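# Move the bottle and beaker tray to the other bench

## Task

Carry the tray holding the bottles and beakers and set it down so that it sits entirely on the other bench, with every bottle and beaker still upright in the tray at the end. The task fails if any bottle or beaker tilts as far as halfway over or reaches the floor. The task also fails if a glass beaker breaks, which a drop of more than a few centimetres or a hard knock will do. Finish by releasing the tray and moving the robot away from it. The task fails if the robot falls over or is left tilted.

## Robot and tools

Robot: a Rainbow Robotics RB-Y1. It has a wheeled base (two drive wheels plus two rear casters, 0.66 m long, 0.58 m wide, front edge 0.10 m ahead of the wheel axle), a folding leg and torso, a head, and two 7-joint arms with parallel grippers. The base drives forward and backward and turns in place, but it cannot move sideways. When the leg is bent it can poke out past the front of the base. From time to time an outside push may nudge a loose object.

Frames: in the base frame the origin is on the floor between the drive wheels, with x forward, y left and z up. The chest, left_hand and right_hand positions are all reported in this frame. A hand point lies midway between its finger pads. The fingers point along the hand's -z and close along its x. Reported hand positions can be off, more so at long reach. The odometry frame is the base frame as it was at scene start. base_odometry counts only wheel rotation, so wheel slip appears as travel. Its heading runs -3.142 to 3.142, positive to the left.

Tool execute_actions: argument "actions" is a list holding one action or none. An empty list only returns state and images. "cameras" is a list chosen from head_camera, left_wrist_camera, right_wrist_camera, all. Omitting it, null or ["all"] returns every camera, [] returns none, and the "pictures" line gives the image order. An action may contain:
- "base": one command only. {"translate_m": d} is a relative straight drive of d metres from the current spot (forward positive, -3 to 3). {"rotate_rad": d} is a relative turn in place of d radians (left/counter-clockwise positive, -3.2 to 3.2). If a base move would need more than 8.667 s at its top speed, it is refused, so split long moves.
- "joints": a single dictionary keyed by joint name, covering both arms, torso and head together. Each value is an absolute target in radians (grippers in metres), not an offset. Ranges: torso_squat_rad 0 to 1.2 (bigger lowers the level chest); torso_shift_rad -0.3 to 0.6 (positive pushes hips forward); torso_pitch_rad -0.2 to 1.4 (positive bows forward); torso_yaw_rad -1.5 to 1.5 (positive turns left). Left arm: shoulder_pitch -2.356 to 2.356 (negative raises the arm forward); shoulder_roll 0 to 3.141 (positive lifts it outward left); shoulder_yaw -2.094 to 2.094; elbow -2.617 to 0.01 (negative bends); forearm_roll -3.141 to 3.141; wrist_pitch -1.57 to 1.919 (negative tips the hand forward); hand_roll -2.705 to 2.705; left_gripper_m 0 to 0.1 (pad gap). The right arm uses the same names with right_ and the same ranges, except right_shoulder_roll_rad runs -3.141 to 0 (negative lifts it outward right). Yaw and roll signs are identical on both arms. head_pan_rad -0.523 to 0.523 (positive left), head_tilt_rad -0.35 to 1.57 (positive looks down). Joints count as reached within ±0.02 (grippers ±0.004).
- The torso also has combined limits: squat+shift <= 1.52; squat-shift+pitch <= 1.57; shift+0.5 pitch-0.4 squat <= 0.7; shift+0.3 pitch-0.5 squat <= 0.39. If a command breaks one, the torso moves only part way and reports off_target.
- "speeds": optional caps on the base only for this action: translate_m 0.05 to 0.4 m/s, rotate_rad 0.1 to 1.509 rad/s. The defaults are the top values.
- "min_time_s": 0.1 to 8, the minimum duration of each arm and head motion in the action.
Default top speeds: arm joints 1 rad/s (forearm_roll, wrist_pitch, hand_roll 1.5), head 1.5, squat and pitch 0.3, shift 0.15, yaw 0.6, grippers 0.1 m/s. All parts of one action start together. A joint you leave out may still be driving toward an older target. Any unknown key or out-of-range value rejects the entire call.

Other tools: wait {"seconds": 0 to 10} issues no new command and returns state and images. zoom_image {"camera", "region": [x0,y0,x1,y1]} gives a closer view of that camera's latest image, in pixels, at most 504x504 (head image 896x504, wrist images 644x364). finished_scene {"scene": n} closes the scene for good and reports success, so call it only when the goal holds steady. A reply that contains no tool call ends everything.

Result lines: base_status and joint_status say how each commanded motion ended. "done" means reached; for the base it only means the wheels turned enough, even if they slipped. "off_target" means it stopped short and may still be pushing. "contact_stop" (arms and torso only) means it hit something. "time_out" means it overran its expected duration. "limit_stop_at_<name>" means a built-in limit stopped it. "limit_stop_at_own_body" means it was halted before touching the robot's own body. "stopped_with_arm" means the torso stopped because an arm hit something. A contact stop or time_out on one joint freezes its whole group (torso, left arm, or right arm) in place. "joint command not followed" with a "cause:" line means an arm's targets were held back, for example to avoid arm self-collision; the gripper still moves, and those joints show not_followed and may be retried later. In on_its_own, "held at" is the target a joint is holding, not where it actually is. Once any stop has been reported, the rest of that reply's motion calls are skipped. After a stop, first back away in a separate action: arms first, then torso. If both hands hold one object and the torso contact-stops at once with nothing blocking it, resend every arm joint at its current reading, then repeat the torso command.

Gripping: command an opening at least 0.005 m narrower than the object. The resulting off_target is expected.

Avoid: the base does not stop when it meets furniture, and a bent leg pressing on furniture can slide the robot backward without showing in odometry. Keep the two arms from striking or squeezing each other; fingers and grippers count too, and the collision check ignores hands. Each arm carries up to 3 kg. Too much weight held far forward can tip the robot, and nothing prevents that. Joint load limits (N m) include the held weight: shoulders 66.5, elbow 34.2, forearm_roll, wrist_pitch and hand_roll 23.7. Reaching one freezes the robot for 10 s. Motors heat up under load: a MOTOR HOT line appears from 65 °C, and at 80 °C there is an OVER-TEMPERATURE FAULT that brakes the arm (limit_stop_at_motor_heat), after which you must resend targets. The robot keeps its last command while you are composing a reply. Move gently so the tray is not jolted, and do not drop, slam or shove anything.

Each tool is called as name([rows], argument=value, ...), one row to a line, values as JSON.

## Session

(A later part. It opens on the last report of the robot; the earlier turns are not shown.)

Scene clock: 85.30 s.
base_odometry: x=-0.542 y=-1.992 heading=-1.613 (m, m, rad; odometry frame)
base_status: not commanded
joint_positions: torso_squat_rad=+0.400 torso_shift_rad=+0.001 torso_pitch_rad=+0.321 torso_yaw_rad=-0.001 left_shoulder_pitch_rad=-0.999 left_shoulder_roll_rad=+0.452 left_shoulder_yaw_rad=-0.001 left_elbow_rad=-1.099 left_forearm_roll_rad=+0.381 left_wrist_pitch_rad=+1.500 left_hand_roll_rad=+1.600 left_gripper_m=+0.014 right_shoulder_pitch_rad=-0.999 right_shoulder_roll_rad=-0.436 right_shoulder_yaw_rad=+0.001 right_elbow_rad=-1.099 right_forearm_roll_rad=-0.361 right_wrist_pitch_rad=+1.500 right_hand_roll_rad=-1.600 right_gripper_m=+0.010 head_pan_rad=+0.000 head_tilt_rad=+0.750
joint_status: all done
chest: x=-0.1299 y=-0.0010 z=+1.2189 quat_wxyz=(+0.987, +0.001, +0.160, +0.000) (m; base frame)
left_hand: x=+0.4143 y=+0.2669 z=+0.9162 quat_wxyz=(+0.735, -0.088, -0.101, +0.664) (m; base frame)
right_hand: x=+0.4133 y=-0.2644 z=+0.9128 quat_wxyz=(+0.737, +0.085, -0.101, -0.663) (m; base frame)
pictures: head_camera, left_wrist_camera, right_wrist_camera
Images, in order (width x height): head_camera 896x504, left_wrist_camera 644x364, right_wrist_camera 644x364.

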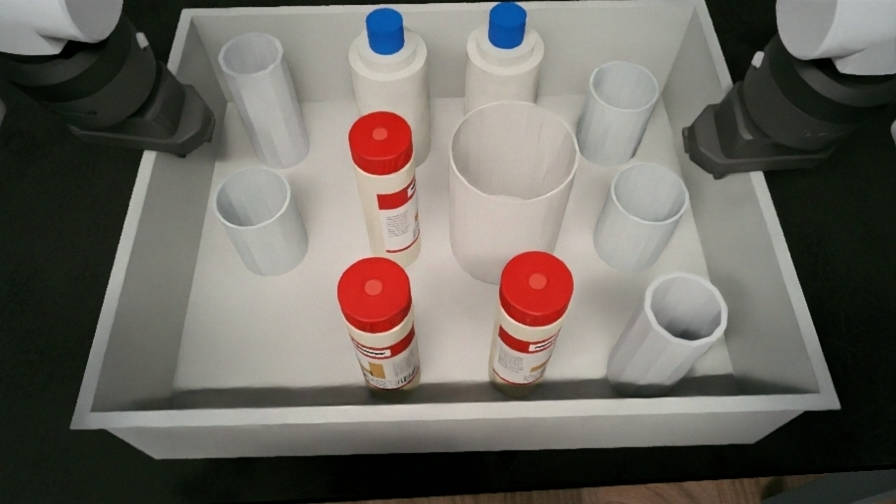

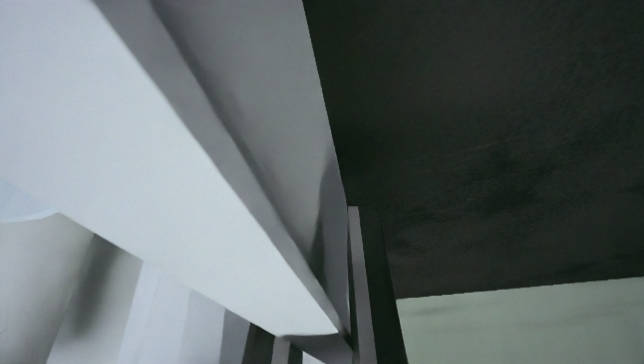

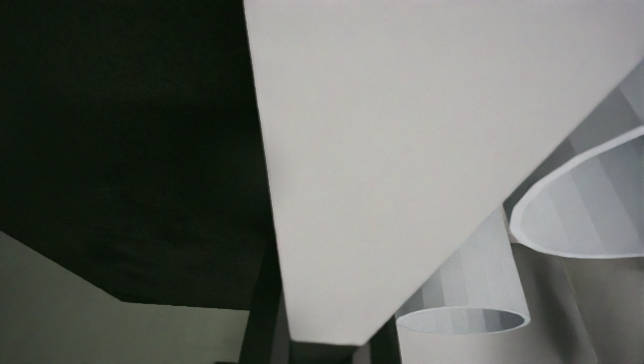

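execute_actions([
  {"base":{"translate_m":0.04},"speeds":{"translate_m":0.05},"joints":{"torso_squat_rad":0.46}},
], cameras=["head_camera"])

execute_actions([
  {"joints":{"torso_squat_rad":0.5}},
], cameras=["head_camera"])

execute_actions([
  {"joints":{"torso_squat_rad":0.525}},
])

Scene clock: 96.33 s.
base_odometry: x=-0.543 y=-2.032 heading=-1.613 (m, m, rad; odometry frame)
base_status: done
joint_positions: torso_squat_rad=+0.460 torso_shift_rad=+0.001 torso_pitch_rad=+0.321 torso_yaw_rad=-0.001 left_shoulder_pitch_rad=-0.999 left_shoulder_roll_rad=+0.452 left_shoulder_yaw_rad=-0.001 left_elbow_rad=-1.099 left_forearm_roll_rad=+0.381 left_wrist_pitch_rad=+1.500 left_hand_roll_rad=+1.600 left_gripper_m=+0.014 right_shoulder_pitch_rad=-0.999 right_shoulder_roll_rad=-0.436 right_shoulder_yaw_rad=+0.001 right_elbow_rad=-1.099 right_forearm_roll_rad=-0.361 right_wrist_pitch_rad=+1.500 right_hand_roll_rad=-1.600 right_gripper_m=+0.010 head_pan_rad=+0.000 head_tilt_rad=+0.750
joint_status: all done
chest: x=-0.1299 y=-0.0010 z=+1.2014 quat_wxyz=(+0.987, +0.001, +0.160, +0.000) (m; base frame)
left_hand: x=+0.4143 y=+0.2669 z=+0.8987 quat_wxyz=(+0.735, -0.088, -0.101, +0.664) (m; base frame)
right_hand: x=+0.4132 y=-0.2644 z=+0.8953 quat_wxyz=(+0.737, +0.085, -0.101, -0.663) (m; base frame)
pictures: head_camera
Images, in order (width x height): head_camera 896x504.

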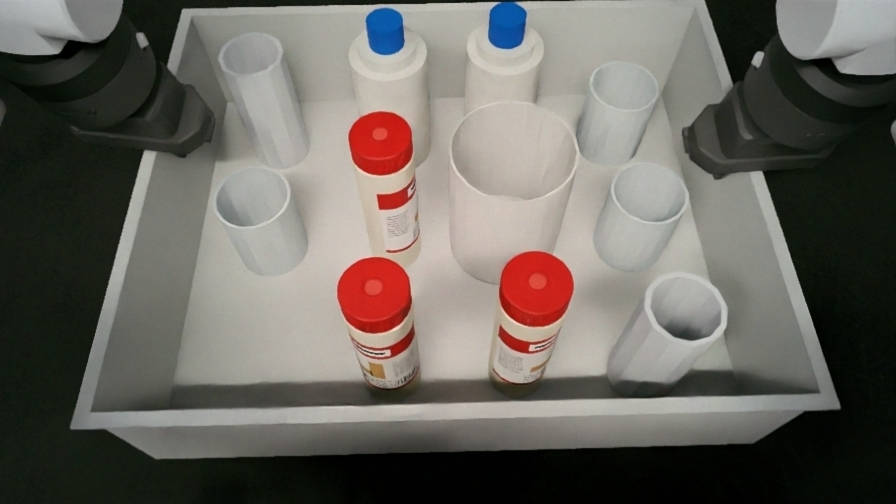

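Scene clock: 97.17 s.
base_odometry: x=-0.543 y=-2.032 heading=-1.613 (m, m, rad; odometry frame)
base_status: not commanded
joint_positions: torso_squat_rad=+0.500 torso_shift_rad=+0.001 torso_pitch_rad=+0.321 torso_yaw_rad=-0.001 left_shoulder_pitch_rad=-0.999 left_shoulder_roll_rad=+0.452 left_shoulder_yaw_rad=-0.001 left_elbow_rad=-1.099 left_forearm_roll_rad=+0.381 left_wrist_pitch_rad=+1.500 left_hand_roll_rad=+1.600 left_gripper_m=+0.014 right_shoulder_pitch_rad=-0.999 right_shoulder_roll_rad=-0.436 right_shoulder_yaw_rad=+0.001 right_elbow_rad=-1.099 right_forearm_roll_rad=-0.361 right_wrist_pitch_rad=+1.500 right_hand_roll_rad=-1.600 right_gripper_m=+0.010 head_pan_rad=+0.000 head_tilt_rad=+0.750
joint_status: all done
chest: x=-0.1299 y=-0.0010 z=+1.1885 quat_wxyz=(+0.987, +0.001, +0.160, +0.000) (m; base frame)
left_hand: x=+0.4143 y=+0.2669 z=+0.8857 quat_wxyz=(+0.735, -0.088, -0.101, +0.664) (m; base frame)
right_hand: x=+0.4132 y=-0.2644 z=+0.8824 quat_wxyz=(+0.737, +0.085, -0.101, -0.663) (m; base frame)
pictures: head_camera
Images, in order (width x height): head_camera 896x504.

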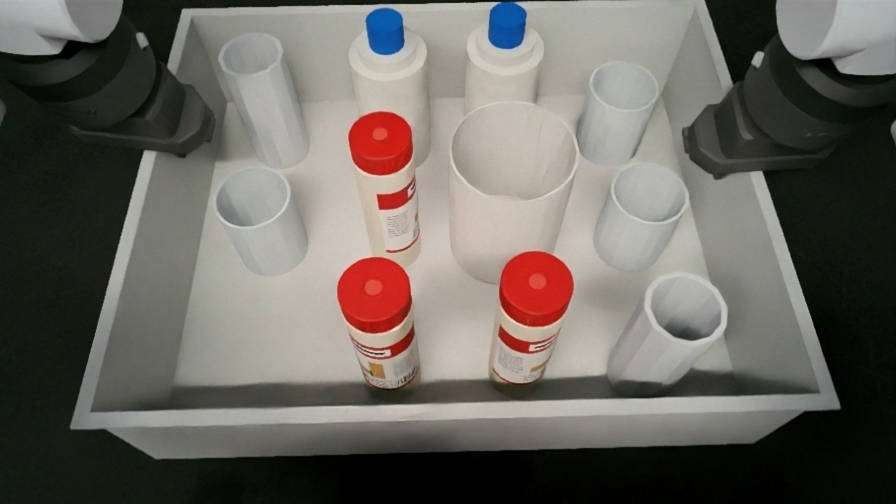

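Scene clock: 97.87 s.
base_odometry: x=-0.543 y=-2.032 heading=-1.613 (m, m, rad; odometry frame)
base_status: not commanded
joint_positions: torso_squat_rad=+0.525 torso_shift_rad=-0.001 torso_pitch_rad=+0.318 torso_yaw_rad=-0.001 left_shoulder_pitch_rad=-1.002 left_shoulder_roll_rad=+0.453 left_shoulder_yaw_rad=+0.000 left_elbow_rad=-1.101 left_forearm_roll_rad=+0.381 left_wrist_pitch_rad=+1.500 left_hand_roll_rad=+1.600 left_gripper_m=+0.014 right_shoulder_pitch_rad=-1.002 right_shoulder_roll_rad=-0.438 right_shoulder_yaw_rad=+0.000 right_elbow_rad=-1.101 right_forearm_roll_rad=-0.361 right_wrist_pitch_rad=+1.500 right_hand_roll_rad=-1.600 right_gripper_m=+0.010 head_pan_rad=+0.000 head_tilt_rad=+0.750
joint_status: all done
chest: x=-0.1316 y=-0.0010 z=+1.1801 quat_wxyz=(+0.987, +0.001, +0.158, +0.000) (m; base frame)
left_hand: x=+0.4153 y=+0.2667 z=+0.8816 quat_wxyz=(+0.735, -0.090, -0.104, +0.664) (m; base frame)
right_hand: x=+0.4142 y=-0.2643 z=+0.8782 quat_wxyz=(+0.737, +0.088, -0.105, -0.662) (m; base frame)
pictures: head_camera, left_wrist_camera, right_wrist_camera
Images, in order (width x height): head_camera 896x504, left_wrist_camera 644x364, right_wrist_camera 644x364.

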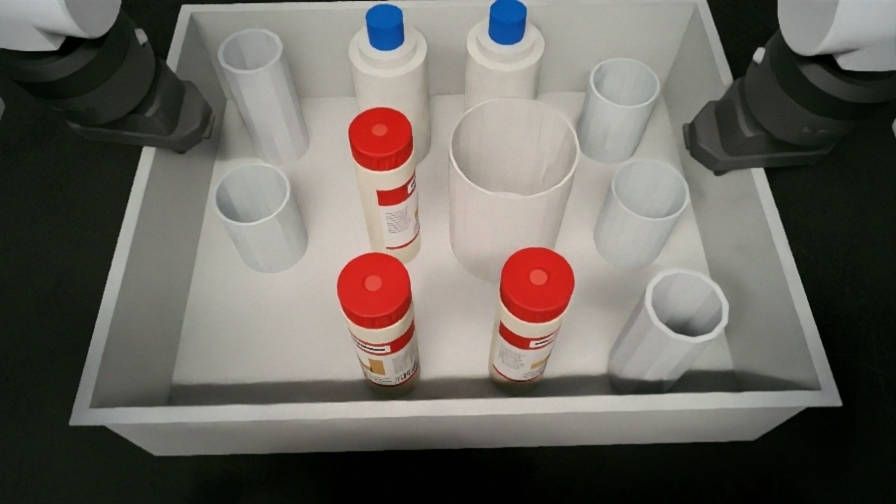

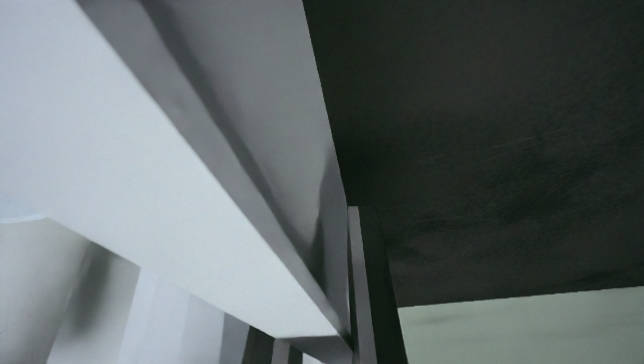

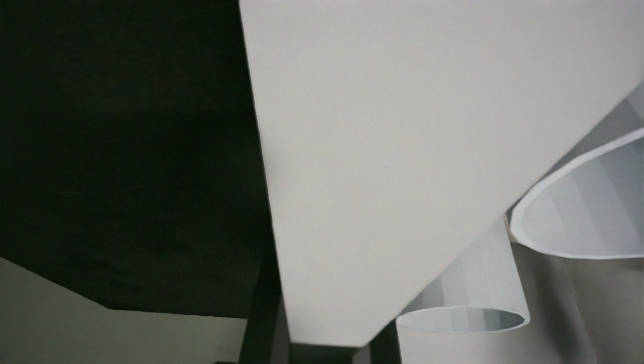

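Landed.

execute_actions([
  {"joints":{"left_gripper_m":0.04,"right_gripper_m":0.04}},
], cameras=[])

execute_actions([
  {"joints":{"torso_squat_rad":0.15}},
], cameras=["head_camera"])

execute_actions([
  {"joints":{"torso_pitch_rad":0.0,"head_tilt_rad":0.7}},
], cameras=[])

execute_actions([
  {"base":{"translate_m":-0.8}},
], cameras=["head_camera"])

Scene clock: 99.07 s.
base_odometry: x=-0.543 y=-2.032 heading=-1.613 (m, m, rad; odometry frame)
base_status: not commanded
joint_positions: torso_squat_rad=+0.525 torso_shift_rad=+0.000 torso_pitch_rad=+0.320 torso_yaw_rad=-0.001 left_shoulder_pitch_rad=-1.001 left_shoulder_roll_rad=+0.455 left_shoulder_yaw_rad=+0.000 left_elbow_rad=-1.100 left_forearm_roll_rad=+0.380 left_wrist_pitch_rad=+1.500 left_hand_roll_rad=+1.600 left_gripper_m=+0.040 right_shoulder_pitch_rad=-1.000 right_shoulder_roll_rad=-0.440 right_shoulder_yaw_rad=+0.000 right_elbow_rad=-1.100 right_forearm_roll_rad=-0.360 right_wrist_pitch_rad=+1.500 right_hand_roll_rad=-1.600 right_gripper_m=+0.040 head_pan_rad=+0.000 head_tilt_rad=+0.750
joint_status: all done
chest: x=-0.1306 y=-0.0010 z=+1.1800 quat_wxyz=(+0.987, +0.001, +0.159, +0.000) (m; base frame)
left_hand: x=+0.4150 y=+0.2685 z=+0.8796 quat_wxyz=(+0.735, -0.088, -0.103, +0.664) (m; base frame)
right_hand: x=+0.4138 y=-0.2664 z=+0.8761 quat_wxyz=(+0.736, +0.086, -0.104, -0.663) (m; base frame)
pictures: none
No camera images: the call's "cameras" was empty. Leave "cameras" out to get every camera's image.

Scene clock: 101.17 s.
base_odometry: x=-0.543 y=-2.032 heading=-1.613 (m, m, rad; odometry frame)
base_status: not commanded
joint_positions: torso_squat_rad=+0.150 torso_shift_rad=+0.000 torso_pitch_rad=+0.320 torso_yaw_rad=-0.001 left_shoulder_pitch_rad=-1.000 left_shoulder_roll_rad=+0.455 left_shoulder_yaw_rad=+0.000 left_elbow_rad=-1.100 left_forearm_roll_rad=+0.380 left_wrist_pitch_rad=+1.500 left_hand_roll_rad=+1.600 left_gripper_m=+0.040 right_shoulder_pitch_rad=-1.000 right_shoulder_roll_rad=-0.440 right_shoulder_yaw_rad=+0.000 right_elbow_rad=-1.100 right_forearm_roll_rad=-0.360 right_wrist_pitch_rad=+1.500 right_hand_roll_rad=-1.600 right_gripper_m=+0.040 head_pan_rad=+0.000 head_tilt_rad=+0.750
joint_status: all done
chest: x=-0.1306 y=-0.0011 z=+1.2664 quat_wxyz=(+0.987, +0.001, +0.159, +0.000) (m; base frame)
left_hand: x=+0.4150 y=+0.2685 z=+0.9658 quat_wxyz=(+0.735, -0.088, -0.103, +0.664) (m; base frame)
right_hand: x=+0.4138 y=-0.2665 z=+0.9624 quat_wxyz=(+0.736, +0.086, -0.104, -0.663) (m; base frame)
pictures: head_camera
Images, in order (width x height): head_camera 896x504.

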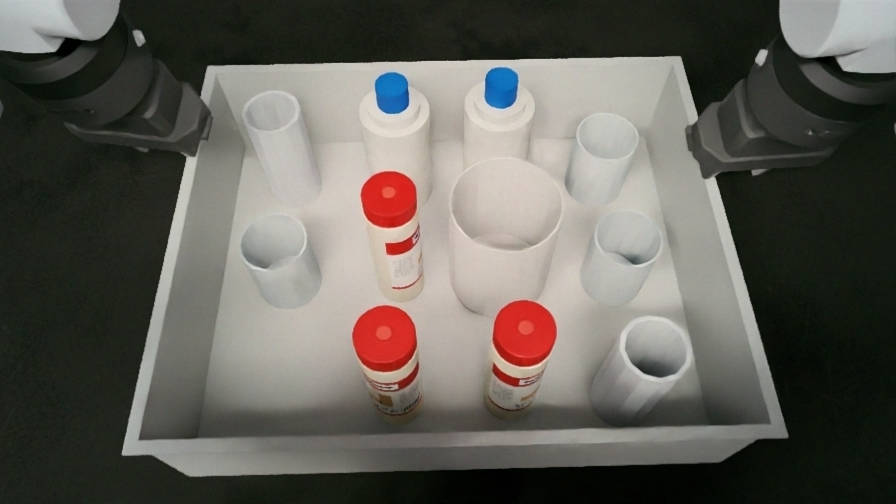

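Scene clock: 103.00 s.
base_odometry: x=-0.543 y=-2.032 heading=-1.613 (m, m, rad; odometry frame)
base_status: not commanded
joint_positions: torso_squat_rad=+0.150 torso_shift_rad=+0.000 torso_pitch_rad=+0.000 torso_yaw_rad=-0.001 left_shoulder_pitch_rad=-1.000 left_shoulder_roll_rad=+0.455 left_shoulder_yaw_rad=+0.000 left_elbow_rad=-1.100 left_forearm_roll_rad=+0.380 left_wrist_pitch_rad=+1.500 left_hand_roll_rad=+1.600 left_gripper_m=+0.040 right_shoulder_pitch_rad=-1.000 right_shoulder_roll_rad=-0.440 right_shoulder_yaw_rad=+0.000 right_elbow_rad=-1.100 right_forearm_roll_rad=-0.360 right_wrist_pitch_rad=+1.500 right_hand_roll_rad=-1.600 right_gripper_m=+0.040 head_pan_rad=+0.000 head_tilt_rad=+0.700
joint_status: all done
chest: x=-0.2280 y=-0.0011 z=+1.2821 quat_wxyz=(+1.000, +0.001, +0.000, +0.000) (m; base frame)
left_hand: x=+0.3845 y=+0.2683 z=+1.1684 quat_wxyz=(+0.709, -0.193, -0.219, +0.642) (m; base frame)
right_hand: x=+0.3843 y=-0.2667 z=+1.1648 quat_wxyz=(+0.710, +0.190, -0.220, -0.641) (m; base frame)
pictures: none
No camera images: the call's "cameras" was empty. Leave "cameras" out to get every camera's image.

Scene clock: 106.60 s.
base_odometry: x=-0.510 y=-1.233 heading=-1.612 (m, m, rad; odometry frame)
base_status: done
joint_positions: torso_squat_rad=+0.150 torso_shift_rad=+0.000 torso_pitch_rad=+0.000 torso_yaw_rad=-0.001 left_shoulder_pitch_rad=-1.000 left_shoulder_roll_rad=+0.455 left_shoulder_yaw_rad=+0.000 left_elbow_rad=-1.100 left_forearm_roll_rad=+0.380 left_wrist_pitch_rad=+1.500 left_hand_roll_rad=+1.600 left_gripper_m=+0.040 right_shoulder_pitch_rad=-1.000 right_shoulder_roll_rad=-0.440 right_shoulder_yaw_rad=+0.000 right_elbow_rad=-1.100 right_forearm_roll_rad=-0.360 right_wrist_pitch_rad=+1.500 right_hand_roll_rad=-1.600 right_gripper_m=+0.040 head_pan_rad=+0.000 head_tilt_rad=+0.700
joint_status: not commanded
chest: x=-0.2279 y=-0.0011 z=+1.2821 quat_wxyz=(+1.000, +0.001, +0.000, +0.000) (m; base frame)
left_hand: x=+0.3845 y=+0.2684 z=+1.1684 quat_wxyz=(+0.709, -0.193, -0.219, +0.642) (m; base frame)
right_hand: x=+0.3843 y=-0.2667 z=+1.1647 quat_wxyz=(+0.710, +0.190, -0.220, -0.641) (m; base frame)
pictures: head_camera
Images, in order (width x height): head_camera 896x504.

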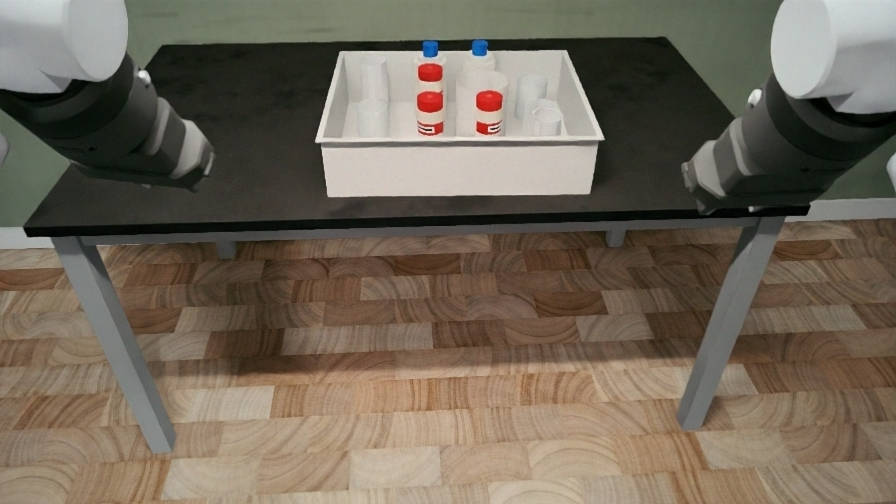

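finished_scene(scene=1)

The scene is finished: the task was done.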